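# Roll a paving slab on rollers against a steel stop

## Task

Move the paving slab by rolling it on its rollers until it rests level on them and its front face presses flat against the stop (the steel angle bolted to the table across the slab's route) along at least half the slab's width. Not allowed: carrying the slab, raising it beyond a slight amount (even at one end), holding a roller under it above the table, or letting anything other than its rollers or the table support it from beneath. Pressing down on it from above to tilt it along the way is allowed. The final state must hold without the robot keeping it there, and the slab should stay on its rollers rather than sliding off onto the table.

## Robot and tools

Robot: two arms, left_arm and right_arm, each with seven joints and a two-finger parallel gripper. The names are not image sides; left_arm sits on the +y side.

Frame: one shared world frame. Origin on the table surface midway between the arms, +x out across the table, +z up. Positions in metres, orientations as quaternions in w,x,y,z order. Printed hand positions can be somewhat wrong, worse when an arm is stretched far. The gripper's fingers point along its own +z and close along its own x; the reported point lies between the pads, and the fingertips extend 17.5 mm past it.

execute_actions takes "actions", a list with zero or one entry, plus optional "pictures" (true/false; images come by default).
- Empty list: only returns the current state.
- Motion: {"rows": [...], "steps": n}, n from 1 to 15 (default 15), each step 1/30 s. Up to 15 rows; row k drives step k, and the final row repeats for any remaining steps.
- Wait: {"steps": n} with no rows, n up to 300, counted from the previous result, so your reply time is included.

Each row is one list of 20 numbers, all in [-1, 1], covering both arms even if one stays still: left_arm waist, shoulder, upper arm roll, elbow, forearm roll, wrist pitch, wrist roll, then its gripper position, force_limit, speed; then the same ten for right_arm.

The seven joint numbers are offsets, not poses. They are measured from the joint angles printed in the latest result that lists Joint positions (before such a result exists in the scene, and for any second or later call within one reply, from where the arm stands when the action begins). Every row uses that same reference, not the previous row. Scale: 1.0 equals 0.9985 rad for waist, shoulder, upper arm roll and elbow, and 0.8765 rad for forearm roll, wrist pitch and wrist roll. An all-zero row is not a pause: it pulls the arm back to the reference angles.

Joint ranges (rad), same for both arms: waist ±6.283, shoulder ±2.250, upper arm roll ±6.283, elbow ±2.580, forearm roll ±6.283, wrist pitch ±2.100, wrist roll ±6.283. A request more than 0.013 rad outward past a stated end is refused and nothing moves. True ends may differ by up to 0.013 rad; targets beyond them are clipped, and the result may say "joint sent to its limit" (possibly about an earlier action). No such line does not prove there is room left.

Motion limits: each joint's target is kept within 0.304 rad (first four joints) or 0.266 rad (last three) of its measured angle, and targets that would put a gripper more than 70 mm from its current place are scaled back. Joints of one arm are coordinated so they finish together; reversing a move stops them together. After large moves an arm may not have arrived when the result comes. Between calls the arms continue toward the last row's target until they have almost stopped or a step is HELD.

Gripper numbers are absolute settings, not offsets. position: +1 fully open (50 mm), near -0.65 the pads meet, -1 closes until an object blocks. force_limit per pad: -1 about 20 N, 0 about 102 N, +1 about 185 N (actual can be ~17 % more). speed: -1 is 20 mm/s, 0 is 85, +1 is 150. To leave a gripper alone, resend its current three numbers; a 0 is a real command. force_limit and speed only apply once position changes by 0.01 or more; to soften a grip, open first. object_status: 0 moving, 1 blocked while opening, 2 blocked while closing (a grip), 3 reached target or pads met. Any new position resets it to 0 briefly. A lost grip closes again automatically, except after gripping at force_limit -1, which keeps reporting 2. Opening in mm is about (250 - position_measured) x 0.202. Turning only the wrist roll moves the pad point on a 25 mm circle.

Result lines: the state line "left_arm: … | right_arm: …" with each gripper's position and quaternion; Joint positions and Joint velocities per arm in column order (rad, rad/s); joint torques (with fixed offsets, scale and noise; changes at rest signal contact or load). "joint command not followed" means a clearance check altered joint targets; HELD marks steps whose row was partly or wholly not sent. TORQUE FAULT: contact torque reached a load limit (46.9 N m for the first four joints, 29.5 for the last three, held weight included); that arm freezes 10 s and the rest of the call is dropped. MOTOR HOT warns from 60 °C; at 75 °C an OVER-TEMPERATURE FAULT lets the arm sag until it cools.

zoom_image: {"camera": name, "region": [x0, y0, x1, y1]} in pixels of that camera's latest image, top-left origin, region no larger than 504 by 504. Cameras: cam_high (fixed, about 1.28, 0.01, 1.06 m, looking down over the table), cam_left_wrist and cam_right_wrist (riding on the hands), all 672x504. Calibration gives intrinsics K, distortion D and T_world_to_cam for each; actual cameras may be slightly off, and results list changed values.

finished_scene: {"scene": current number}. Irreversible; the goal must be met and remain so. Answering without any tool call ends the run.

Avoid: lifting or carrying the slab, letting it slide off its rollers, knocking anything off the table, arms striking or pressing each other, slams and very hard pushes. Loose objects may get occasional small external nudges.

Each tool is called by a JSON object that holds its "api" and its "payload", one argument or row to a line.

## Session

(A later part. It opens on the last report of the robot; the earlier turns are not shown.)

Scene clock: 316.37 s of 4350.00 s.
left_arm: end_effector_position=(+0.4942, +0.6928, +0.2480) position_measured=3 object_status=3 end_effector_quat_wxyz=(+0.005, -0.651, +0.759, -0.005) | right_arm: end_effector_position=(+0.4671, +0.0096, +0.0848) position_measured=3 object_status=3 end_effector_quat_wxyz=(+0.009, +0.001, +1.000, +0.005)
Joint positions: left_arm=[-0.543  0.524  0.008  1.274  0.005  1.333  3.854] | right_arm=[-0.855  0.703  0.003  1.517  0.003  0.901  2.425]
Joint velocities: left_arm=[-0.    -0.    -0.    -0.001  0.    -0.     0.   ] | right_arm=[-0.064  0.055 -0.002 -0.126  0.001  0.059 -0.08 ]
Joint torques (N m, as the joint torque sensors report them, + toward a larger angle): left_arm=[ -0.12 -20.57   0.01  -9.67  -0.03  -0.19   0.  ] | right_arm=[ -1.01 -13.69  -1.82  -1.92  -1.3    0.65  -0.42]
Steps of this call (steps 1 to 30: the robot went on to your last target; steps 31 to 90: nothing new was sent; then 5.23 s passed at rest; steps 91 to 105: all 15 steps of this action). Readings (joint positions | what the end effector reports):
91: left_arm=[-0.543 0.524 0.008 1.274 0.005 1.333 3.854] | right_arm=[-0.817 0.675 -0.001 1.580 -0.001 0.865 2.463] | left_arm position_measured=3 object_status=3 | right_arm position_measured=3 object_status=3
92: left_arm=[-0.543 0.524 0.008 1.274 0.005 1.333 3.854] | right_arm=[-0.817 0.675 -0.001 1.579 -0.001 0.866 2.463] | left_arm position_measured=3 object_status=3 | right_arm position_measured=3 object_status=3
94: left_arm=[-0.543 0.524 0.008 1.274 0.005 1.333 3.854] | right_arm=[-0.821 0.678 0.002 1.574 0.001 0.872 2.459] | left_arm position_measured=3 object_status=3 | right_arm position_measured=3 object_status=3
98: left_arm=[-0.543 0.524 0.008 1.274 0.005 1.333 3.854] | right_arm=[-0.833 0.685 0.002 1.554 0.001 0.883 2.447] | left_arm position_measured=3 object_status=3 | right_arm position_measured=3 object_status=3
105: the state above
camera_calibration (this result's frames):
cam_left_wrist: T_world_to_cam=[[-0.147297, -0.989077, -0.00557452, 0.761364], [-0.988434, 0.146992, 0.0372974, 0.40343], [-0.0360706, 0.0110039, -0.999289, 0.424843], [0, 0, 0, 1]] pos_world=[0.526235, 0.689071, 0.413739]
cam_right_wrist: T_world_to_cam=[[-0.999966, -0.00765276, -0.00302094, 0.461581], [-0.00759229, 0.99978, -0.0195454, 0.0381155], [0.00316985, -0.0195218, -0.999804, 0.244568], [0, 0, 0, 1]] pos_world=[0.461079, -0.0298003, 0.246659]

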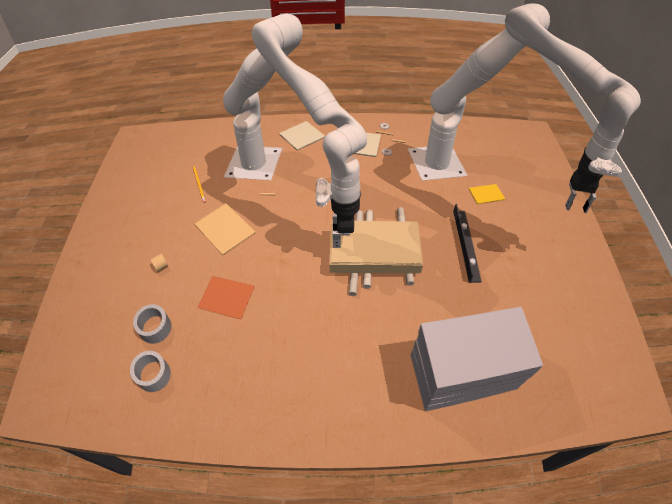

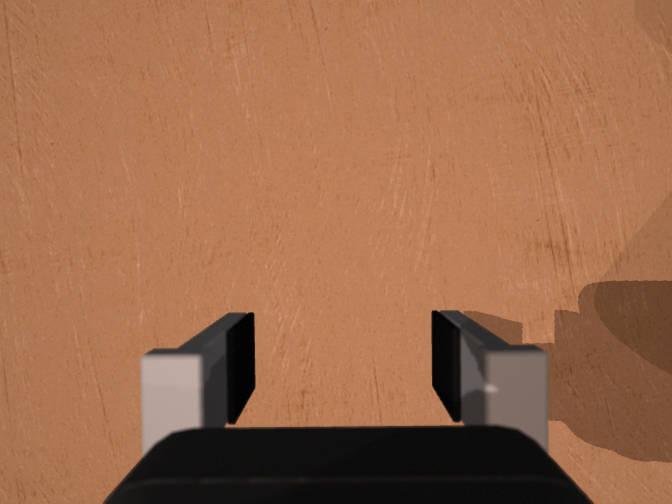

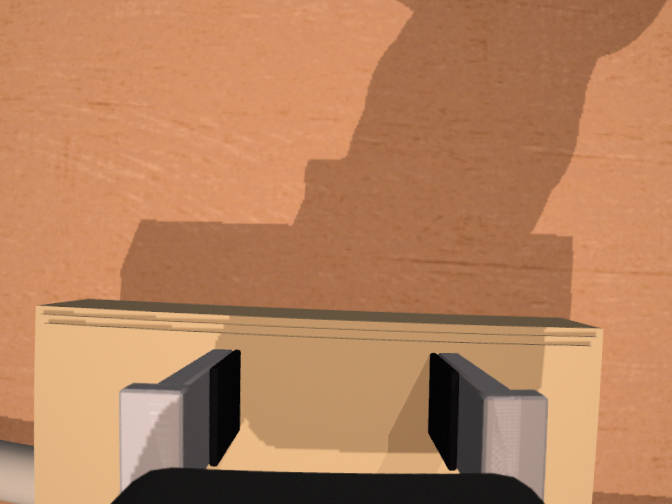

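{"api": "execute_actions", "payload": {
  "actions": [
    {"rows":[[0,0,0,0,0,0,0,1,0,0,-0.006,0.014,-0.003,-0.003,-0.003,0.006,-0.006,1,0,0],[0,0,0,0,0,0,0,1,0,0,-0.010,0.018,-0.003,-0.011,-0.003,0.012,-0.011,1,0,0],[0,0,0,0,0,0,0,1,0,0,-0.015,0.022,-0.003,-0.020,-0.003,0.017,-0.016,1,0,0],[0,0,0,0,0,0,0,1,0,0,-0.019,0.026,-0.003,-0.028,-0.003,0.023,-0.021,1,0,0],[0,0,0,0,0,0,0,1,0,0,-0.023,0.030,-0.003,-0.036,-0.003,0.028,-0.026,1,0,0],[0,0,0,0,0,0,0,1,0,0,-0.027,0.034,-0.003,-0.045,-0.003,0.034,-0.031,1,0,0],[0,0,0,0,0,0,0,1,0,0,-0.032,0.038,-0.003,-0.053,-0.003,0.039,-0.035,1,0,0],[0,0,0,0,0,0,0,1,0,0,-0.036,0.042,-0.003,-0.061,-0.003,0.045,-0.040,1,0,0],[0,0,0,0,0,0,0,1,0,0,-0.040,0.046,-0.003,-0.070,-0.003,0.050,-0.045,1,0,0],[0,0,0,0,0,0,0,1,0,0,-0.044,0.050,-0.003,-0.078,-0.003,0.056,-0.050,1,0,0],[0,0,0,0,0,0,0,1,0,0,-0.049,0.054,-0.003,-0.087,-0.003,0.062,-0.055,1,0,0],[0,0,0,0,0,0,0,1,0,0,-0.053,0.057,-0.003,-0.095,-0.003,0.067,-0.060,1,0,0],[0,0,0,0,0,0,0,1,0,0,-0.057,0.061,-0.003,-0.103,-0.003,0.073,-0.064,1,0,0],[0,0,0,0,0,0,0,1,0,0,-0.062,0.064,-0.003,-0.112,-0.003,0.078,-0.069,1,0,0],[0,0,0,0,0,0,0,1,0,0,-0.066,0.0675,-0.003,-0.120,-0.003,0.084,-0.074,1,0,0]],"steps":15}
  ]
}}

Scene clock: 320.03 s of 4350.00 s.
left_arm: end_effector_position=(+0.4942, +0.6928, +0.2480) position_measured=3 object_status=3 end_effector_quat_wxyz=(+0.005, -0.651, +0.759, -0.005) | right_arm: end_effector_position=(+0.4664, +0.0483, +0.0848) position_measured=3 object_status=3 end_effector_quat_wxyz=(+0.007, +0.001, +1.000, +0.004)
Joint positions: left_arm=[-0.543  0.524  0.008  1.274  0.005  1.333  3.854] | right_arm=[-0.908  0.754  0.003  1.41   0.002  0.963  2.37 ]
Joint velocities: left_arm=[-0.     0.     0.001 -0.001 -0.     0.001 -0.001] | right_arm=[-0.133  0.115 -0.003 -0.237 -0.004  0.151 -0.125]
Joint torques (N m, as the joint torque sensors report them, + toward a larger angle): left_arm=[ -0.04 -20.67   0.46  -9.73  -0.07  -0.21   0.17] | right_arm=[ -1.67 -17.66  -1.87  -4.56  -1.11  -0.06  -0.32]
Steps of this call (steps 1 to 15: the robot went on to your last target; steps 16 to 90: nothing new was sent; then 0.17 s passed at rest; steps 91 to 105: all 15 steps of this action). Readings (joint positions | what the end effector reports):
91: left_arm=[-0.543 0.524 0.008 1.274 0.005 1.333 3.854] | right_arm=[-0.858 0.706 0.003 1.510 0.002 0.905 2.421] | left_arm position_measured=3 object_status=3 | right_arm position_measured=3 object_status=3
92: left_arm=[-0.543 0.524 0.008 1.274 0.005 1.333 3.854] | right_arm=[-0.858 0.707 0.003 1.508 0.003 0.906 2.420] | left_arm position_measured=3 object_status=3 | right_arm position_measured=3 object_status=3
94: left_arm=[-0.543 0.524 0.008 1.274 0.005 1.333 3.854] | right_arm=[-0.864 0.712 0.005 1.498 0.004 0.914 2.415] | left_arm position_measured=3 object_status=3 | right_arm position_measured=3 object_status=3
98: left_arm=[-0.543 0.524 0.008 1.274 0.005 1.333 3.854] | right_arm=[-0.878 0.727 0.004 1.468 0.003 0.929 2.399] | left_arm position_measured=3 object_status=3 | right_arm position_measured=3 object_status=3
105: the state above
camera_calibration (this result's frames):
cam_left_wrist: T_world_to_cam=[[-0.147297, -0.989077, -0.00557535, 0.761365], [-0.988434, 0.146991, 0.0372964, 0.403431], [-0.0360694, 0.0110045, -0.999289, 0.424842], [0, 0, 0, 1]] pos_world=[0.526236, 0.689072, 0.413738]
cam_right_wrist: T_world_to_cam=[[-0.999979, -0.00624556, 0.00181894, 0.46067], [-0.00628514, 0.999724, -0.0226378, -0.00097715], [-0.00167705, -0.0226488, -0.999742, 0.247748], [0, 0, 0, 1]] pos_world=[0.46107, 0.00946521, 0.246824]

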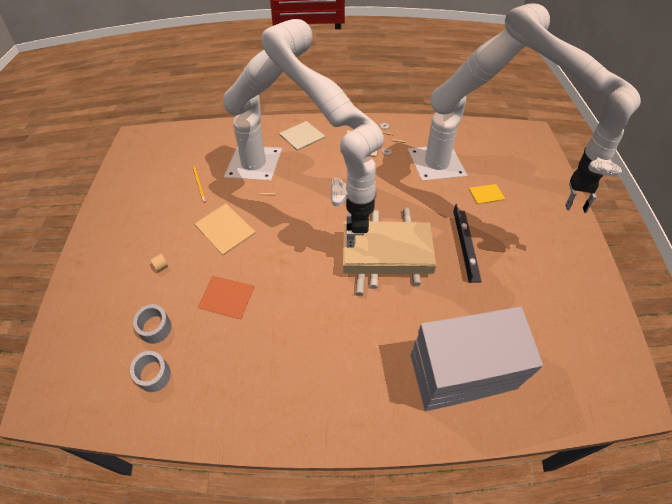

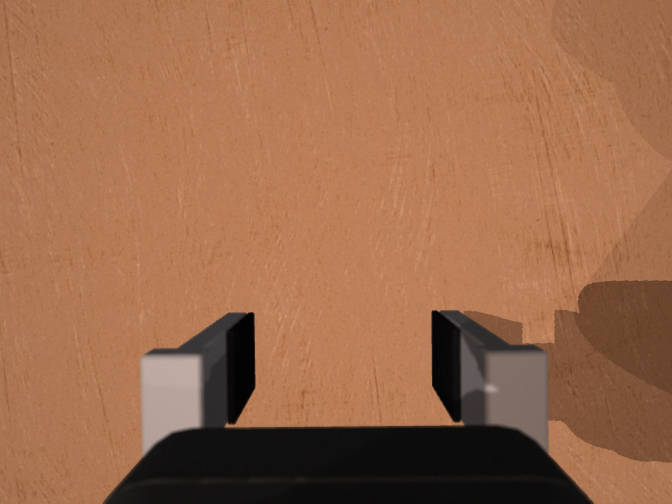

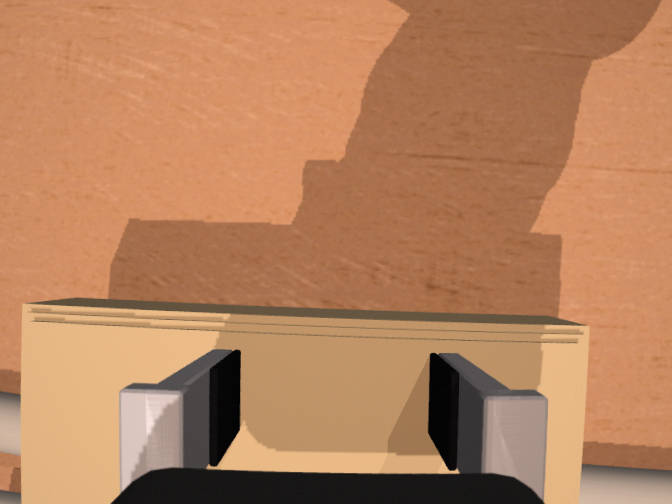

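{"api": "execute_actions", "payload": {
  "actions": [
    {"rows":[[0,0,0,0,0,0,0,1,0,0,-0.011,0.016,-0.003,-0.011,-0.002,0.011,-0.010,1,0,0],[0,0,0,0,0,0,0,1,0,0,-0.014,0.020,-0.003,-0.018,-0.002,0.015,-0.013,1,0,0],[0,0,0,0,0,0,0,1,0,0,-0.017,0.024,-0.003,-0.026,-0.002,0.019,-0.017,1,0,0],[0,0,0,0,0,0,0,1,0,0,-0.021,0.028,-0.003,-0.034,-0.002,0.024,-0.021,1,0,0],[0,0,0,0,0,0,0,1,0,0,-0.024,0.031,-0.003,-0.041,-0.002,0.028,-0.024,1,0,0],[0,0,0,0,0,0,0,1,0,0,-0.027,0.035,-0.003,-0.049,-0.002,0.033,-0.028,1,0,0],[0,0,0,0,0,0,0,1,0,0,-0.030,0.039,-0.003,-0.057,-0.002,0.037,-0.031,1,0,0],[0,0,0,0,0,0,0,1,0,0,-0.034,0.043,-0.003,-0.064,-0.002,0.041,-0.035,1,0,0],[0,0,0,0,0,0,0,1,0,0,-0.037,0.046,-0.003,-0.072,-0.002,0.046,-0.039,1,0,0],[0,0,0,0,0,0,0,1,0,0,-0.040,0.050,-0.003,-0.080,-0.002,0.050,-0.042,1,0,0],[0,0,0,0,0,0,0,1,0,0,-0.043,0.054,-0.003,-0.087,-0.002,0.055,-0.046,1,0,0],[0,0,0,0,0,0,0,1,0,0,-0.046,0.058,-0.003,-0.095,-0.002,0.059,-0.049,1,0,0],[0,0,0,0,0,0,0,1,0,0,-0.050,0.062,-0.003,-0.103,-0.002,0.063,-0.053,1,0,0],[0,0,0,0,0,0,0,1,0,0,-0.053,0.065,-0.003,-0.110,-0.002,0.068,-0.056,1,0,0],[0,0,0,0,0,0,0,1,0,0,-0.056,0.069,-0.003,-0.118,-0.002,0.072,-0.060,1,0,0]],"steps":15}
  ]
}}

Scene clock: 324.43 s of 4350.00 s.
left_arm: end_effector_position=(+0.4942, +0.6928, +0.2480) position_measured=3 object_status=3 end_effector_quat_wxyz=(+0.005, -0.651, +0.759, -0.005) | right_arm: end_effector_position=(+0.4660, +0.0858, +0.0847) position_measured=3 object_status=3 end_effector_quat_wxyz=(+0.007, +0.000, +1.000, +0.004)
Joint positions: left_arm=[-0.543  0.524  0.008  1.274  0.005  1.333  3.854] | right_arm=[-0.955  0.805  0.003  1.303  0.003  1.018  2.325]
Joint velocities: left_arm=[-0.     0.    -0.    -0.001  0.    -0.    -0.   ] | right_arm=[-0.09   0.11   0.005 -0.23   0.006  0.109 -0.091]
Joint torques (N m, as the joint torque sensors report them, + toward a larger angle): left_arm=[ -0.02 -20.6    0.17  -9.62  -0.02  -0.34  -0.13] | right_arm=[ -2.02 -16.2   -2.1   -4.37  -1.07   0.05   0.25]
Steps of this call (steps 1 to 30: the robot went on to your last target; steps 31 to 90: nothing new was sent; then 0.90 s passed at rest; steps 91 to 105: all 15 steps of this action). Readings (joint positions | what the end effector reports):
91: left_arm=[-0.543 0.524 0.008 1.274 0.005 1.333 3.854] | right_arm=[-0.919 0.762 0.001 1.392 0.001 0.974 2.360] | left_arm position_measured=3 object_status=3 | right_arm position_measured=3 object_status=3
92: left_arm=[-0.543 0.524 0.008 1.274 0.005 1.333 3.854] | right_arm=[-0.919 0.763 0.001 1.392 0.001 0.974 2.360] | left_arm position_measured=3 object_status=3 | right_arm position_measured=3 object_status=3
94: left_arm=[-0.543 0.524 0.008 1.274 0.005 1.333 3.854] | right_arm=[-0.922 0.767 0.002 1.385 0.002 0.980 2.358] | left_arm position_measured=3 object_status=3 | right_arm position_measured=3 object_status=3
98: left_arm=[-0.543 0.524 0.008 1.274 0.005 1.333 3.854] | right_arm=[-0.933 0.779 0.002 1.358 0.002 0.993 2.346] | left_arm position_measured=3 object_status=3 | right_arm position_measured=3 object_status=3
105: the state above
camera_calibration (this result's frames):
cam_left_wrist: T_world_to_cam=[[-0.147297, -0.989077, -0.00557612, 0.761366], [-0.988434, 0.146991, 0.0372954, 0.403433], [-0.0360684, 0.0110051, -0.999289, 0.42484], [0, 0, 0, 1]] pos_world=[0.526237, 0.689073, 0.413737]
cam_right_wrist: T_world_to_cam=[[-0.999963, -0.00856906, 0.00084753, 0.460778], [-0.00858513, 0.999738, -0.0212407, -0.0375065], [-0.000665295, -0.0212472, -0.999774, 0.247952], [0, 0, 0, 1]] pos_world=[0.460604, 0.0467134, 0.246709]

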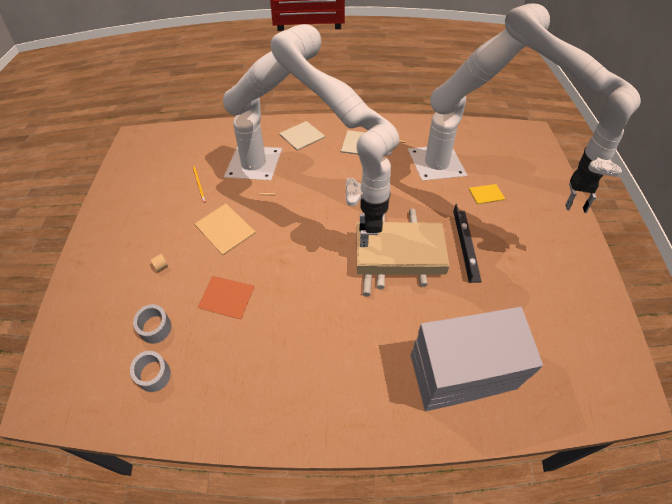

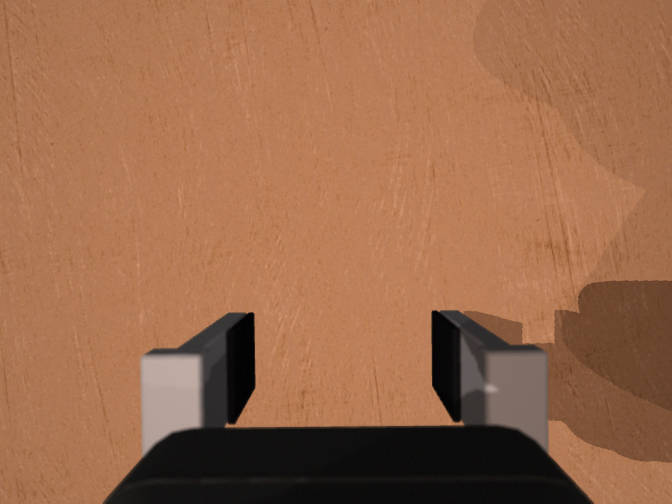

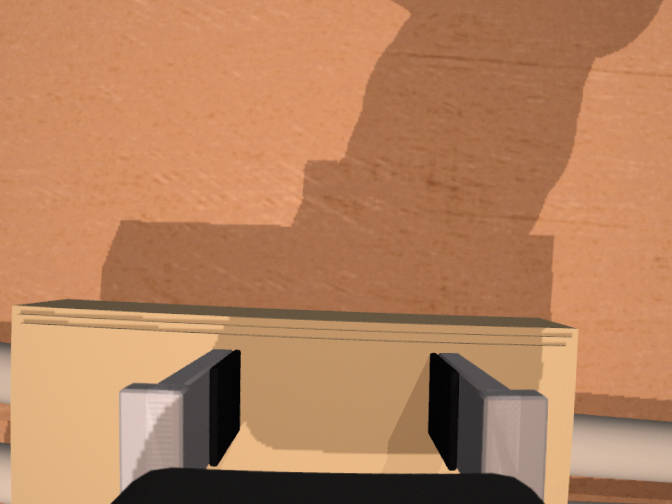

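{"api": "zoom_image", "payload": {
  "camera": "cam_high",
  "region": [340, 190, 500, 300]
}}

Region (340, 190, 500, 300) of cam_high's 672x504 image, scaled by 3.150, with more detail than that image has; it fills the top 346 rows of this view, and the rest is white.

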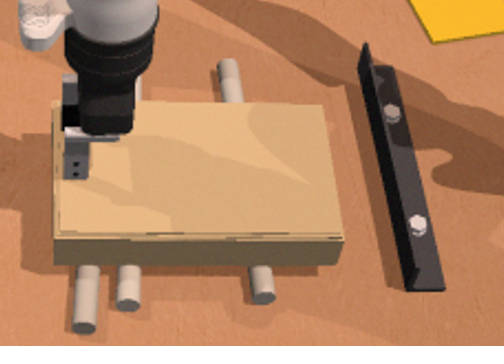

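{"api": "execute_actions", "payload": {
  "actions": [
    {"rows":[[0,0,0,0,0,0,0,1,0,0,-0.008,0.017,-0.003,-0.010,-0.003,0.009,-0.008,1,0,0],[0,0,0,0,0,0,0,1,0,0,-0.0105,0.020,-0.003,-0.017,-0.003,0.013,-0.011,1,0,0],[0,0,0,0,0,0,0,1,0,0,-0.013,0.024,-0.003,-0.025,-0.003,0.018,-0.014,1,0,0],[0,0,0,0,0,0,0,1,0,0,-0.0155,0.027,-0.003,-0.032,-0.003,0.022,-0.016,1,0,0],[0,0,0,0,0,0,0,1,0,0,-0.018,0.031,-0.003,-0.039,-0.003,0.027,-0.019,1,0,0],[0,0,0,0,0,0,0,1,0,0,-0.0205,0.034,-0.003,-0.047,-0.003,0.031,-0.022,1,0,0],[0,0,0,0,0,0,0,1,0,0,-0.023,0.038,-0.003,-0.054,-0.003,0.036,-0.025,1,0,0],[0,0,0,0,0,0,0,1,0,0,-0.0255,0.041,-0.003,-0.061,-0.003,0.040,-0.028,1,0,0],[0,0,0,0,0,0,0,1,0,0,-0.028,0.045,-0.003,-0.069,-0.003,0.045,-0.030,1,0,0],[0,0,0,0,0,0,0,1,0,0,-0.0305,0.048,-0.003,-0.076,-0.003,0.049,-0.033,1,0,0],[0,0,0,0,0,0,0,1,0,0,-0.033,0.052,-0.003,-0.083,-0.003,0.054,-0.036,1,0,0],[0,0,0,0,0,0,0,1,0,0,-0.0355,0.055,-0.003,-0.091,-0.003,0.058,-0.039,1,0,0],[0,0,0,0,0,0,0,1,0,0,-0.038,0.059,-0.003,-0.098,-0.003,0.062,-0.041,1,0,0],[0,0,0,0,0,0,0,1,0,0,-0.0405,0.062,-0.003,-0.105,-0.003,0.067,-0.044,1,0,0],[0,0,0,0,0,0,0,1,0,0,-0.043,0.0655,-0.003,-0.1125,-0.003,0.071,-0.047,1,0,0]],"steps":15}
  ],
  "pictures": false
}}

{"api": "execute_actions", "payload": {
  "actions": [
    {"steps":15}
  ]
}}

Scene clock: 330.57 s of 4350.00 s.
left_arm: end_effector_position=(+0.4942, +0.6928, +0.2480) position_measured=3 object_status=3 end_effector_quat_wxyz=(+0.005, -0.651, +0.759, -0.005) | right_arm: end_effector_position=(+0.4668, +0.1166, +0.0848) position_measured=3 object_status=3 end_effector_quat_wxyz=(+0.008, +0.001, +1.000, +0.005)
Joint positions: left_arm=[-0.543  0.524  0.008  1.274  0.005  1.333  3.854] | right_arm=[-0.99   0.853  0.003  1.2    0.003  1.071  2.289]
Joint velocities: left_arm=[ 0.    -0.     0.     0.     0.001 -0.    -0.   ] | right_arm=[-0.073  0.102  0.001 -0.217  0.002  0.113 -0.072]
Joint torques (N m, as the joint torque sensors report them, + toward a larger angle): left_arm=[ -0.12 -20.99   0.36  -9.54  -0.06  -0.26  -0.09] | right_arm=[ -2.45 -17.66  -2.66  -4.35  -1.72   0.29  -0.52]
Steps of this call (steps 1 to 30: the robot went on to your last target; steps 31 to 90: nothing new was sent; then 2.63 s passed at rest; steps 91 to 105: all 15 steps of this action). Readings (joint positions | what the end effector reports):
91: left_arm=[-0.543 0.524 0.008 1.274 0.005 1.333 3.854] | right_arm=[-0.962 0.812 0.002 1.286 0.002 1.025 2.318] | left_arm position_measured=3 object_status=3 | right_arm position_measured=3 object_status=3
92: left_arm=[-0.543 0.524 0.008 1.274 0.005 1.333 3.854] | right_arm=[-0.962 0.813 0.002 1.286 0.002 1.025 2.317] | left_arm position_measured=3 object_status=3 | right_arm position_measured=3 object_status=3
94: left_arm=[-0.543 0.524 0.008 1.274 0.005 1.333 3.854] | right_arm=[-0.964 0.817 0.003 1.278 0.003 1.032 2.315] | left_arm position_measured=3 object_status=3 | right_arm position_measured=3 object_status=3
98: left_arm=[-0.543 0.524 0.008 1.274 0.005 1.333 3.854] | right_arm=[-0.973 0.829 0.003 1.252 0.003 1.046 2.306] | left_arm position_measured=3 object_status=3 | right_arm position_measured=3 object_status=3
105: the state above

Scene clock: 331.07 s of 4350.00 s.
left_arm: end_effector_position=(+0.4942, +0.6928, +0.2480) position_measured=3 object_status=3 end_effector_quat_wxyz=(+0.005, -0.651, +0.759, -0.005) | right_arm: end_effector_position=(+0.4658, +0.1223, +0.0848) position_measured=3 object_status=3 end_effector_quat_wxyz=(+0.007, +0.000, +1.000, +0.006)
Joint positions: left_arm=[-0.543  0.524  0.008  1.274  0.005  1.333  3.854] | right_arm=[-0.996  0.86   0.002  1.184  0.002  1.079  2.284]
Joint velocities: left_arm=[ 0.    -0.     0.001 -0.001 -0.    -0.    -0.   ] | right_arm=[-0.  0.  0. -0.  0.  0.  0.]
Joint torques (N m, as the joint torque sensors report them, + toward a larger angle): left_arm=[ -0.09 -20.72   0.5   -9.62   0.02  -0.24   0.3 ] | right_arm=[ -1.79 -17.14  -1.57  -3.97  -1.14   0.12   0.08]
Steps of this call (steps 1 to 15: the robot went on to your last target). Readings (joint positions | what the end effector reports):
1: left_arm=[-0.543 0.524 0.008 1.274 0.005 1.333 3.854] | right_arm=[-0.992 0.856 0.003 1.193 0.003 1.075 2.287] | left_arm position_measured=3 object_status=3 | right_arm position_measured=3 object_status=3
2: left_arm=[-0.543 0.524 0.008 1.274 0.005 1.333 3.854] | right_arm=[-0.993 0.858 0.003 1.188 0.003 1.077 2.285] | left_arm position_measured=3 object_status=3 | right_arm position_measured=3 object_status=3
4: left_arm=[-0.543 0.524 0.008 1.274 0.005 1.333 3.854] | right_arm=[-0.995 0.859 0.001 1.185 0.002 1.078 2.284] | left_arm position_measured=3 object_status=3 | right_arm position_measured=3 object_status=3
8: left_arm=[-0.543 0.524 0.008 1.274 0.005 1.333 3.854] | right_arm=[-0.996 0.860 0.002 1.184 0.002 1.079 2.284] | left_arm position_measured=3 object_status=3 | right_arm position_measured=3 object_status=3
15: the state above
camera_calibration (this result's frames):
cam_left_wrist: T_world_to_cam=[[-0.147297, -0.989077, -0.00557708, 0.761367], [-0.988434, 0.146991, 0.0372944, 0.403434], [-0.0360672, 0.0110059, -0.999289, 0.424838], [0, 0, 0, 1]] pos_world=[0.526238, 0.689073, 0.413737]
cam_right_wrist: T_world_to_cam=[[-0.999964, -0.00846893, 0.000720987, 0.460891], [-0.008481, 0.999787, -0.0188154, -0.0742569], [-0.000561487, -0.0188209, -0.999823, 0.248476], [0, 0, 0, 1]] pos_world=[0.460384, 0.0828209, 0.246702]

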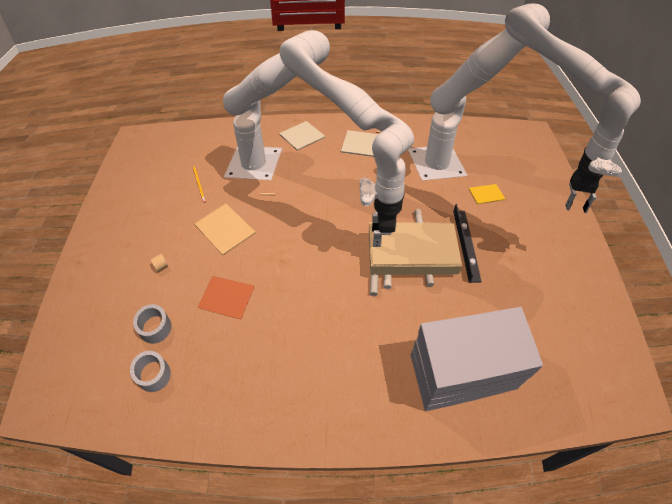

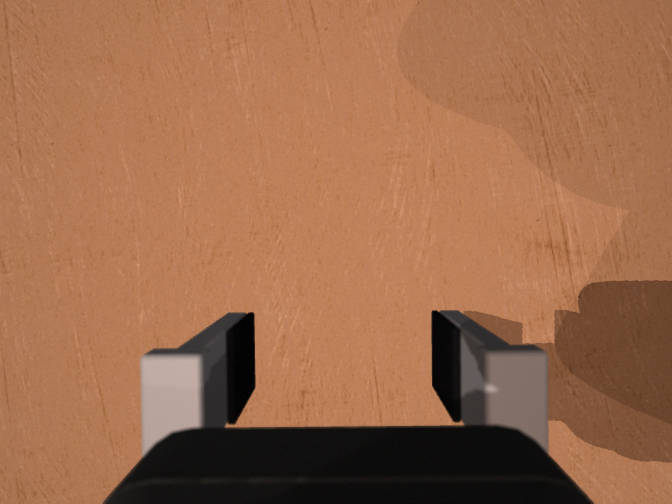

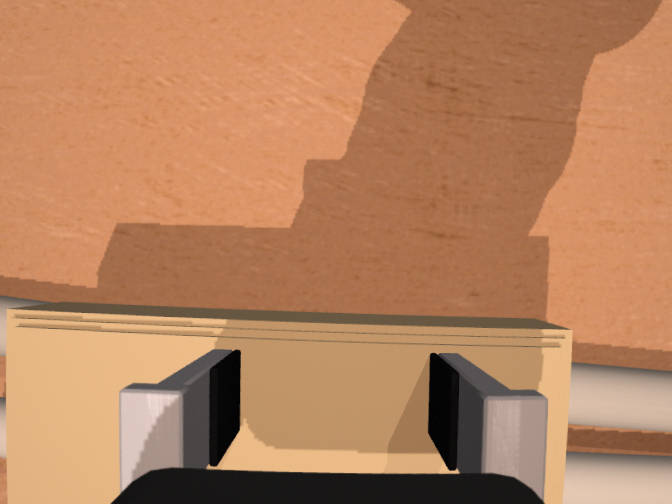

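{"api": "execute_actions", "payload": {
  "actions": [
    {"rows":[[0,0,0,0,0,0,0,1,0,0,0,0.004,0,0,0,0,0,1,0,0],[0,0,0,0,0,0,0,1,0,0,0,-0.002,0,-0.002,0,0.006,0,1,0,0],[0,0,0,0,0,0,0,1,0,0,0,-0.010,0,-0.005,0,0.016,0,1,0,0],[0,0,0,0,0,0,0,1,0,0,0,-0.020,0,-0.009,0,0.032,0,1,0,0],[0,0,0,0,0,0,0,1,0,0,0,-0.033,0,-0.015,0,0.055,0,1,0,0],[0,0,0,0,0,0,0,1,0,0,0,-0.033,0,-0.015,0,0.055,0,1,0,0],[0,0,0,0,0,0,0,1,0,0,0,-0.033,0,-0.015,0,0.055,0,1,0,0],[0,0,0,0,0,0,0,1,0,0,0.015,-0.042,0,0.005,0,0.045,0.017,1,0,0],[0,0,0,0,0,0,0,1,0,0,0.03,-0.05,0,0.025,0,0.033,0.035,1,0,0],[0,0,0,0,0,0,0,1,0,0,0.045,-0.058,0,0.045,0,0.022,0.052,1,0,0],[0,0,0,0,0,0,0,1,0,0,0.06,-0.064,0,0.065,0,0.011,0.07,1,0,0],[0,0,0,0,0,0,0,1,0,0,0.075,-0.068,0,0.083,0,0,0.087,1,0,0],[0,0,0,0,0,0,0,1,0,0,0.087,-0.071,-0.002,0.096,-0.002,-0.008,0.101,1,0,0]],"steps":15}
  ],
  "pictures": false
}}

{"api": "execute_actions", "payload": {
  "actions": [
    {"steps":15}
  ]
}}

Scene clock: 337.90 s of 4350.00 s.
left_arm: end_effector_position=(+0.4942, +0.6928, +0.2480) position_measured=3 object_status=3 end_effector_quat_wxyz=(+0.005, -0.651, +0.759, -0.005) | right_arm: end_effector_position=(+0.4789, +0.0737, +0.1025) position_measured=3 object_status=3 end_effector_quat_wxyz=(+0.003, -0.000, +1.000, +0.000)
Joint positions: left_arm=[-0.543  0.524  0.008  1.274  0.005  1.333  3.854] | right_arm=[-0.924  0.794  0.002  1.261  0.002  1.082  2.356]
Joint velocities: left_arm=[-0.    -0.    -0.001  0.001  0.     0.    -0.001] | right_arm=[ 0.282 -0.076  0.024  0.374  0.003 -0.185  0.317]
Joint torques (N m, as the joint torque sensors report them, + toward a larger angle): left_arm=[  0.23 -20.72   0.78  -9.98  -0.06  -0.25   0.05] | right_arm=[ -3.75 -24.88  -1.68  -9.08  -0.27  -0.56   0.21]
Steps of this call (steps 1 to 15: the robot went on to your last target; steps 16 to 90: nothing new was sent; then 3.33 s passed at rest; steps 91 to 105: all 15 steps of this action). Readings (joint positions | what the end effector reports):
91: left_arm=[-0.543 0.524 0.008 1.274 0.005 1.333 3.854] | right_arm=[-0.995 0.859 0.002 1.184 0.002 1.079 2.284] | left_arm position_measured=3 object_status=3 | right_arm position_measured=3 object_status=3
92: left_arm=[-0.543 0.524 0.008 1.274 0.005 1.333 3.854] | right_arm=[-0.995 0.858 0.002 1.183 0.002 1.080 2.284] | left_arm position_measured=3 object_status=3 | right_arm position_measured=3 object_status=3
94: left_arm=[-0.543 0.524 0.008 1.274 0.005 1.333 3.854] | right_arm=[-0.995 0.851 0.002 1.181 0.002 1.088 2.284] | left_arm position_measured=3 object_status=3 | right_arm position_measured=3 object_status=3
98: left_arm=[-0.543 0.524 0.008 1.274 0.005 1.333 3.854] | right_arm=[-0.995 0.828 0.002 1.170 0.002 1.123 2.284] | left_arm position_measured=3 object_status=3 | right_arm position_measured=3 object_status=3
105: the state above

Scene clock: 338.40 s of 4350.00 s.
left_arm: end_effector_position=(+0.4942, +0.6928, +0.2480) position_measured=3 object_status=3 end_effector_quat_wxyz=(+0.005, -0.651, +0.759, -0.005) | right_arm: end_effector_position=(+0.4799, +0.0650, +0.1000) position_measured=3 object_status=3 end_effector_quat_wxyz=(+0.000, -0.001, +1.000, -0.000)
Joint positions: left_arm=[-0.543  0.524  0.008  1.274  0.005  1.333  3.854] | right_arm=[-0.909  0.789  0.     1.28   0.001  1.072  2.372]
Joint velocities: left_arm=[ 0.     0.    -0.     0.     0.     0.001 -0.   ] | right_arm=[ 0.001 -0.001 -0.001 -0.    -0.     0.    -0.   ]
Joint torques (N m, as the joint torque sensors report them, + toward a larger angle): left_arm=[  0.11 -20.75   0.33  -9.77  -0.14  -0.41   0.14] | right_arm=[ -0.15 -24.62   0.43  -8.    -0.12  -0.04   0.1 ]
Steps of this call (steps 1 to 15: the robot went on to your last target). Readings (joint positions | what the end effector reports):
1: left_arm=[-0.543 0.524 0.008 1.274 0.005 1.333 3.854] | right_arm=[-0.916 0.792 0.003 1.271 0.002 1.077 2.365] | left_arm position_measured=3 object_status=3 | right_arm position_measured=3 object_status=3
2: left_arm=[-0.543 0.524 0.008 1.274 0.005 1.333 3.854] | right_arm=[-0.912 0.792 0.003 1.277 0.002 1.074 2.370] | left_arm position_measured=3 object_status=3 | right_arm position_measured=3 object_status=3
4: left_arm=[-0.543 0.524 0.008 1.274 0.005 1.333 3.854] | right_arm=[-0.911 0.791 0.002 1.280 0.001 1.073 2.372] | left_arm position_measured=3 object_status=3 | right_arm position_measured=3 object_status=3
8: left_arm=[-0.543 0.524 0.008 1.274 0.005 1.333 3.854] | right_arm=[-0.910 0.790 -0.000 1.280 0.001 1.072 2.372] | left_arm position_measured=3 object_status=3 | right_arm position_measured=3 object_status=3
15: the state above
camera_calibration (this result's frames):
cam_left_wrist: T_world_to_cam=[[-0.147297, -0.989077, -0.00557793, 0.761368], [-0.988435, 0.146991, 0.0372934, 0.403436], [-0.0360661, 0.0110066, -0.999289, 0.424837], [0, 0, 0, 1]] pos_world=[0.526239, 0.689074, 0.413736]
cam_right_wrist: T_world_to_cam=[[-0.999832, -0.0105702, 0.014947, 0.473157], [-0.0110199, 0.999479, -0.0303323, -0.0141315], [-0.0146186, -0.0304919, -0.999428, 0.270008], [0, 0, 0, 1]] pos_world=[0.476869, 0.0273586, 0.262352]

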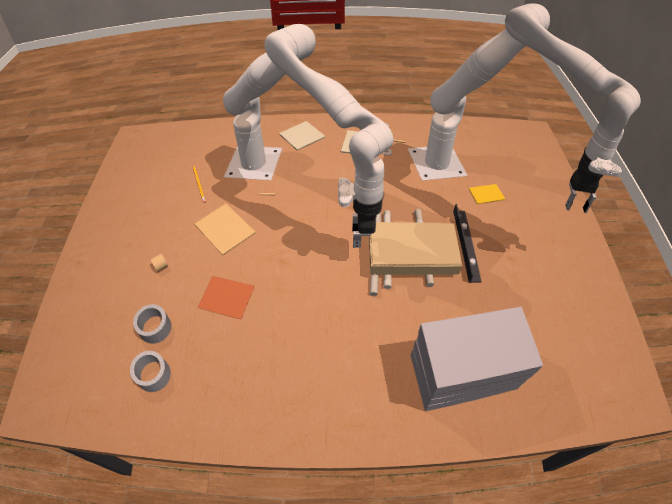

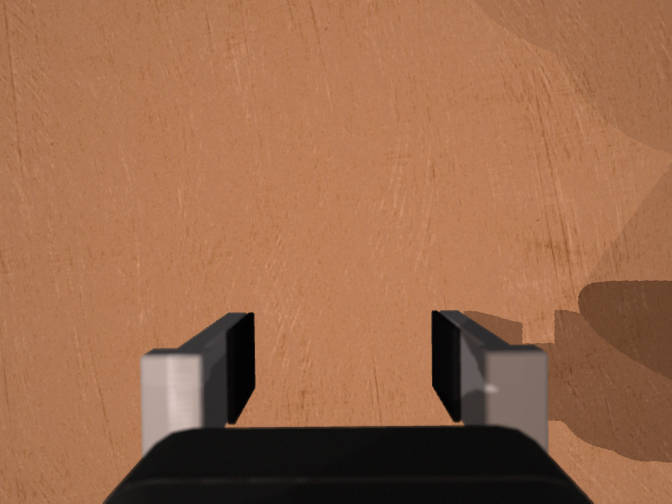

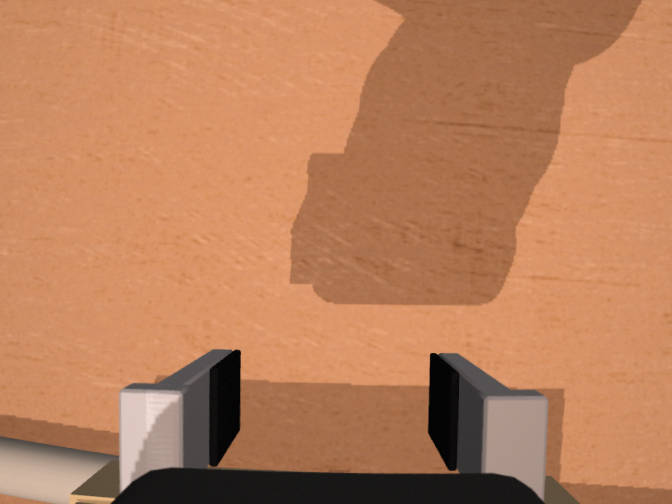

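{"api": "execute_actions", "payload": {
  "actions": [
    {"rows":[[0,0,0,0,0,0,0,1,0,0,0,0.008,0,0.007,0,-0.018,0,1,0,0],[0,0,0,0,0,0,0,1,0,0,0,0.016,0,0.014,0,-0.036,0,1,0,0],[0,0,0,0,0,0,0,1,0,0,0,0.025,0,0.021,0,-0.054,0,1,0,0],[0,0,0,0,0,0,0,1,0,0,0,0.034,0,0.028,0,-0.072,0,1,0,0],[0,0,0,0,0,0,0,1,0,0,0,0.044,0,0.035,0,-0.09,0,1,0,0],[0,0,0,0,0,0,0,1,0,0,0,0.054,0,0.0415,0,-0.108,0,1,0,0],[0,0,0,0,0,0,0,1,0,0,0,0.054,0,0.0415,0,-0.108,0,1,0,0],[0,0,0,0,0,0,0,1,0,0,0,0.054,0,0.0415,0,-0.108,0,1,0,0],[0,0,0,0,0,0,0,1,0,0,0,0.054,0,0.0415,0,-0.108,0,1,0,0],[0,0,0,0,0,0,0,1,0,0,-0.005,0.060,0,0.029,0,-0.100,-0.006,1,0,0],[0,0,0,0,0,0,0,1,0,0,-0.010,0.066,0,0.016,0,-0.092,-0.012,1,0,0],[0,0,0,0,0,0,0,1,0,0,-0.015,0.072,0,0.003,0,-0.084,-0.017,1,0,0],[0,0,0,0,0,0,0,1,0,0,-0.020,0.078,0,-0.010,0,-0.076,-0.023,1,0,0],[0,0,0,0,0,0,0,1,0,0,-0.024,0.082,0,-0.021,0,-0.069,-0.028,1,0,0]],"steps":15}
  ],
  "pictures": false
}}

{"api": "execute_actions", "payload": {
  "actions": [
    {"steps":12}
  ]
}}

Scene clock: 341.97 s of 4350.00 s.
left_arm: end_effector_position=(+0.4942, +0.6928, +0.2480) position_measured=3 object_status=3 end_effector_quat_wxyz=(+0.005, -0.651, +0.759, -0.005) | right_arm: end_effector_position=(+0.4797, +0.0790, +0.0572) position_measured=3 object_status=3 end_effector_quat_wxyz=(-0.000, -0.001, +1.000, -0.001)
Joint positions: left_arm=[-0.543  0.524  0.008  1.274  0.005  1.333  3.854] | right_arm=[-0.927  0.864  0.     1.277  0.001  1.002  2.355]
Joint velocities: left_arm=[ 0.     0.    -0.    -0.     0.    -0.002 -0.001] | right_arm=[-0.108  0.116 -0.013 -0.3   -0.006  0.159 -0.122]
Joint torques (N m, as the joint torque sensors report them, + toward a larger angle): left_arm=[  0.19 -20.75   0.51  -9.76   0.1   -0.29   0.18] | right_arm=[  0.63 -25.73   0.51  -8.36  -0.02  -0.48   0.04]
Steps of this call (steps 1 to 15: the robot went on to your last target; steps 16 to 90: nothing new was sent; then 0.07 s passed at rest; steps 91 to 105: all 15 steps of this action). Readings (joint positions | what the end effector reports):
91: left_arm=[-0.543 0.524 0.008 1.274 0.005 1.333 3.854] | right_arm=[-0.909 0.790 0.000 1.281 0.001 1.071 2.372] | left_arm position_measured=3 object_status=3 | right_arm position_measured=3 object_status=3
92: left_arm=[-0.543 0.524 0.008 1.274 0.005 1.333 3.854] | right_arm=[-0.909 0.794 0.000 1.283 0.001 1.064 2.372] | left_arm position_measured=3 object_status=3 | right_arm position_measured=3 object_status=3
94: left_arm=[-0.543 0.524 0.008 1.274 0.005 1.333 3.854] | right_arm=[-0.909 0.807 0.000 1.293 0.001 1.041 2.372] | left_arm position_measured=3 object_status=3 | right_arm position_measured=3 object_status=3
98: left_arm=[-0.543 0.524 0.008 1.274 0.005 1.333 3.854] | right_arm=[-0.909 0.837 0.000 1.318 0.001 0.987 2.372] | left_arm position_measured=3 object_status=3 | right_arm position_measured=3 object_status=3
105: the state above

Scene clock: 342.37 s of 4350.00 s.
left_arm: end_effector_position=(+0.4942, +0.6928, +0.2480) position_measured=3 object_status=3 end_effector_quat_wxyz=(+0.005, -0.651, +0.759, -0.005) | right_arm: end_effector_position=(+0.4800, +0.0847, +0.0581) position_measured=3 object_status=3 end_effector_quat_wxyz=(+0.000, -0.001, +1.000, -0.000)
Joint positions: left_arm=[-0.543  0.524  0.008  1.274  0.005  1.333  3.854] | right_arm=[-0.933  0.871  0.     1.259  0.001  1.012  2.348]
Joint velocities: left_arm=[ 0.    -0.     0.    -0.     0.     0.001  0.001] | right_arm=[-0.     0.002 -0.001 -0.     0.     0.001 -0.   ]
Joint torques (N m, as the joint torque sensors report them, + toward a larger angle): left_arm=[  0.27 -20.69   0.23  -9.51  -0.08  -0.33   0.13] | right_arm=[  0.07 -25.61   0.17  -7.93  -0.03  -0.08   0.05]
Steps of this call (steps 1 to 12: the robot went on to your last target). Readings (joint positions | what the end effector reports):
1: left_arm=[-0.543 0.524 0.008 1.274 0.005 1.333 3.854] | right_arm=[-0.930 0.868 -0.000 1.268 0.000 1.007 2.351] | left_arm position_measured=3 object_status=3 | right_arm position_measured=3 object_status=3
2: left_arm=[-0.543 0.524 0.008 1.274 0.005 1.333 3.854] | right_arm=[-0.931 0.869 -0.001 1.263 0.000 1.010 2.349] | left_arm position_measured=3 object_status=3 | right_arm position_measured=3 object_status=3
4: left_arm=[-0.543 0.524 0.008 1.274 0.005 1.333 3.854] | right_arm=[-0.932 0.869 -0.001 1.260 0.000 1.011 2.348] | left_arm position_measured=3 object_status=3 | right_arm position_measured=3 object_status=3
8: left_arm=[-0.543 0.524 0.008 1.274 0.005 1.333 3.854] | right_arm=[-0.933 0.870 0.000 1.259 0.001 1.012 2.348] | left_arm position_measured=3 object_status=3 | right_arm position_measured=3 object_status=3
12: the state above
camera_calibration (this result's frames):
cam_left_wrist: T_world_to_cam=[[-0.147297, -0.989077, -0.0055786, 0.761369], [-0.988435, 0.146991, 0.0372925, 0.403437], [-0.0360651, 0.0110072, -0.999289, 0.424835], [0, 0, 0, 1]] pos_world=[0.52624, 0.689075, 0.413735]
cam_right_wrist: T_world_to_cam=[[-0.999835, -0.00996052, 0.0151594, 0.474073], [-0.0104196, 0.99948, -0.030512, -0.0354428], [-0.0148476, -0.0306649, -0.999419, 0.228905], [0, 0, 0, 1]] pos_world=[0.477024, 0.0471657, 0.220504]

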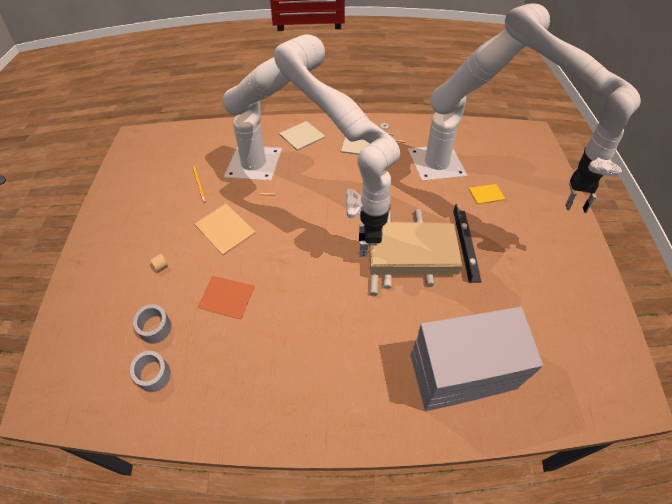

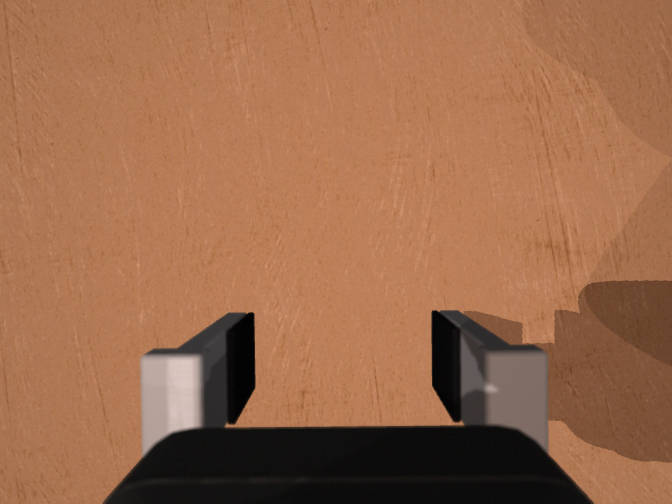

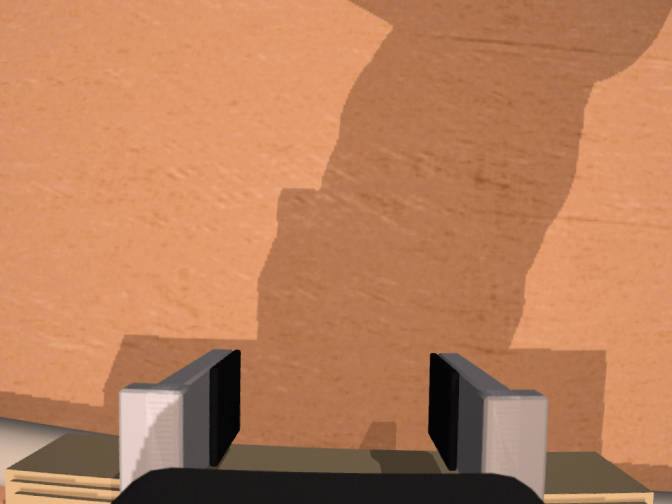

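{"api": "execute_actions", "payload": {
  "actions": [
    {"rows":[[0,0,0,0,0,0,0,1,0,0,-0.002,0.002,0,-0.005,0,0.003,-0.002,1,0,0],[0,0,0,0,0,0,0,1,0,0,-0.0035,0.004,0,-0.010,0,0.006,-0.004,1,0,0],[0,0,0,0,0,0,0,1,0,0,-0.005,0.007,0,-0.015,0,0.009,-0.006,1,0,0],[0,0,0,0,0,0,0,1,0,0,-0.007,0.009,0,-0.020,0,0.012,-0.008,1,0,0],[0,0,0,0,0,0,0,1,0,0,-0.0085,0.011,0,-0.024,0,0.015,-0.010,1,0,0],[0,0,0,0,0,0,0,1,0,0,-0.010,0.013,0,-0.029,0,0.018,-0.012,1,0,0],[0,0,0,0,0,0,0,1,0,0,-0.012,0.015,0,-0.034,0,0.021,-0.014,1,0,0],[0,0,0,0,0,0,0,1,0,0,-0.0135,0.018,0,-0.039,0,0.024,-0.015,1,0,0],[0,0,0,0,0,0,0,1,0,0,-0.015,0.020,0,-0.044,0,0.027,-0.017,1,0,0],[0,0,0,0,0,0,0,1,0,0,-0.017,0.022,0,-0.049,0,0.030,-0.019,1,0,0],[0,0,0,0,0,0,0,1,0,0,-0.019,0.024,0,-0.054,0,0.033,-0.021,1,0,0],[0,0,0,0,0,0,0,1,0,0,-0.0205,0.026,0,-0.058,0,0.036,-0.023,1,0,0],[0,0,0,0,0,0,0,1,0,0,-0.022,0.029,0,-0.063,0,0.039,-0.025,1,0,0],[0,0,0,0,0,0,0,1,0,0,-0.024,0.031,0,-0.068,0,0.042,-0.027,1,0,0],[0,0,0,0,0,0,0,1,0,0,-0.0255,0.033,0,-0.073,0,0.045,-0.029,1,0,0]],"steps":15}
  ],
  "pictures": false
}}

{"api": "execute_actions", "payload": {
  "actions": [
    {"steps":20}
  ]
}}

Scene clock: 346.23 s of 4350.00 s.
left_arm: end_effector_position=(+0.4942, +0.6928, +0.2480) position_measured=3 object_status=3 end_effector_quat_wxyz=(+0.005, -0.651, +0.759, -0.005) | right_arm: end_effector_position=(+0.4803, +0.1032, +0.0577) position_measured=3 object_status=3 end_effector_quat_wxyz=(+0.000, -0.000, +1.000, -0.001)
Joint positions: left_arm=[-0.543  0.524  0.008  1.274  0.005  1.333  3.854] | right_arm=[-0.955  0.9    0.     1.196  0.001  1.046  2.326]
Joint velocities: left_arm=[ 0.    -0.     0.    -0.     0.    -0.001 -0.001] | right_arm=[-0.053  0.063 -0.004 -0.148 -0.001  0.075 -0.052]
Joint torques (N m, as the joint torque sensors report them, + toward a larger angle): left_arm=[  0.08 -20.42   0.45  -9.73  -0.13  -0.2    0.1 ] | right_arm=[ -0.35 -26.56  -0.89  -8.65   0.    -0.23  -0.09]
Steps of this call (steps 1 to 30: the robot went on to your last target; steps 31 to 90: nothing new was sent; then 0.37 s passed at rest; steps 91 to 105: all 15 steps of this action). Readings (joint positions | what the end effector reports):
91: left_arm=[-0.543 0.524 0.008 1.274 0.005 1.333 3.854] | right_arm=[-0.933 0.871 0.000 1.258 0.001 1.012 2.347] | left_arm position_measured=3 object_status=3 | right_arm position_measured=3 object_status=3
92: left_arm=[-0.543 0.524 0.008 1.274 0.005 1.333 3.854] | right_arm=[-0.934 0.873 0.000 1.256 0.001 1.014 2.347] | left_arm position_measured=3 object_status=3 | right_arm position_measured=3 object_status=3
94: left_arm=[-0.543 0.524 0.008 1.274 0.005 1.333 3.854] | right_arm=[-0.937 0.877 0.000 1.248 0.001 1.018 2.344] | left_arm position_measured=3 object_status=3 | right_arm position_measured=3 object_status=3
98: left_arm=[-0.543 0.524 0.008 1.274 0.005 1.333 3.854] | right_arm=[-0.943 0.884 0.000 1.230 0.001 1.028 2.337] | left_arm position_measured=3 object_status=3 | right_arm position_measured=3 object_status=3
105: the state above

Scene clock: 346.90 s of 4350.00 s.
left_arm: end_effector_position=(+0.4942, +0.6928, +0.2480) position_measured=3 object_status=3 end_effector_quat_wxyz=(+0.005, -0.651, +0.759, -0.005) | right_arm: end_effector_position=(+0.4801, +0.1068, +0.0581) position_measured=3 object_status=3 end_effector_quat_wxyz=(+0.000, -0.001, +1.000, -0.000)
Joint positions: left_arm=[-0.543  0.524  0.008  1.274  0.005  1.333  3.854] | right_arm=[-0.958  0.904  0.     1.186  0.001  1.051  2.322]
Joint velocities: left_arm=[ 0.    -0.     0.001  0.     0.    -0.    -0.   ] | right_arm=[-0.     0.    -0.001 -0.     0.    -0.     0.   ]
Joint torques (N m, as the joint torque sensors report them, + toward a larger angle): left_arm=[ -0.07 -20.85   0.55  -9.86  -0.02  -0.31   0.07] | right_arm=[  0.02 -26.3    0.23  -8.66  -0.05   0.1    0.13]
Steps of this call (steps 1 to 20: the robot went on to your last target). Readings (joint positions | what the end effector reports):
1: left_arm=[-0.543 0.524 0.008 1.274 0.005 1.333 3.854] | right_arm=[-0.956 0.902 0.000 1.192 0.001 1.049 2.324] | left_arm position_measured=3 object_status=3 | right_arm position_measured=3 object_status=3
2: left_arm=[-0.543 0.524 0.008 1.274 0.005 1.333 3.854] | right_arm=[-0.957 0.903 -0.000 1.189 0.001 1.050 2.323] | left_arm position_measured=3 object_status=3 | right_arm position_measured=3 object_status=3
4: left_arm=[-0.543 0.524 0.008 1.274 0.005 1.333 3.854] | right_arm=[-0.958 0.903 -0.000 1.187 0.000 1.051 2.322] | left_arm position_measured=3 object_status=3 | right_arm position_measured=3 object_status=3
8: left_arm=[-0.543 0.524 0.008 1.274 0.005 1.333 3.854] | right_arm=[-0.958 0.904 0.000 1.186 0.001 1.051 2.322] | left_arm position_measured=3 object_status=3 | right_arm position_measured=3 object_status=3
20: the state above
camera_calibration (this result's frames):
cam_left_wrist: T_world_to_cam=[[-0.147297, -0.989077, -0.00557936, 0.76137], [-0.988435, 0.146991, 0.0372913, 0.403438], [-0.0360639, 0.0110077, -0.999289, 0.424834], [0, 0, 0, 1]] pos_world=[0.526241, 0.689075, 0.413735]
cam_right_wrist: T_world_to_cam=[[-0.999841, -0.00998886, 0.0147859, 0.474423], [-0.0104312, 0.999491, -0.0301486, -0.0574976], [-0.0144772, -0.030298, -0.999436, 0.229384], [0, 0, 0, 1]] pos_world=[0.477069, 0.0691572, 0.220506]

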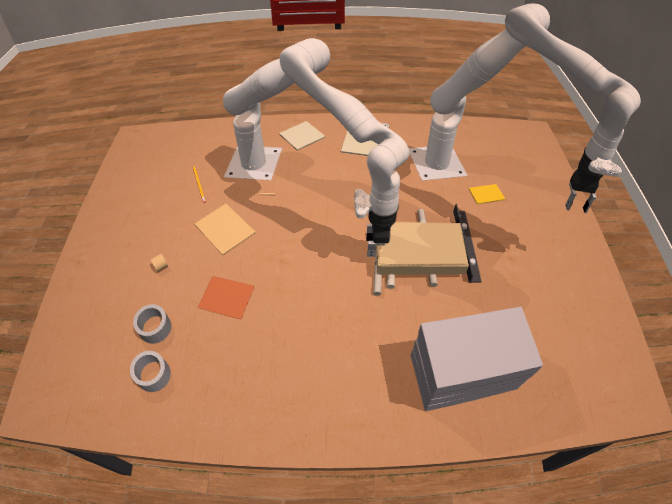

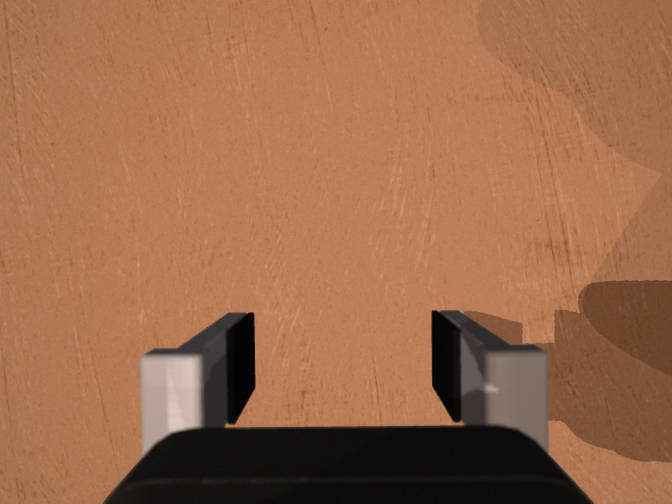

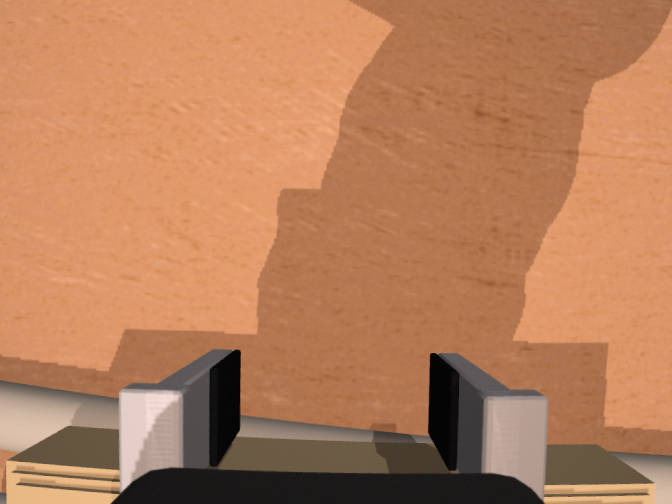

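{"api": "zoom_image", "payload": {
  "camera": "cam_high",
  "region": [360, 190, 500, 300]
}}

Region (360, 190, 500, 300) of cam_high's 672x504 image, scaled by 3.600, with more detail than that image has; it fills the top 396 rows of this view, and the rest is white.

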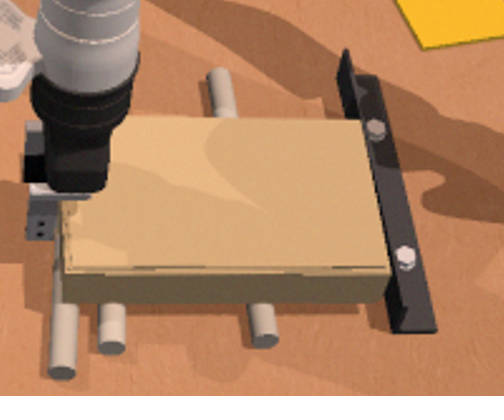

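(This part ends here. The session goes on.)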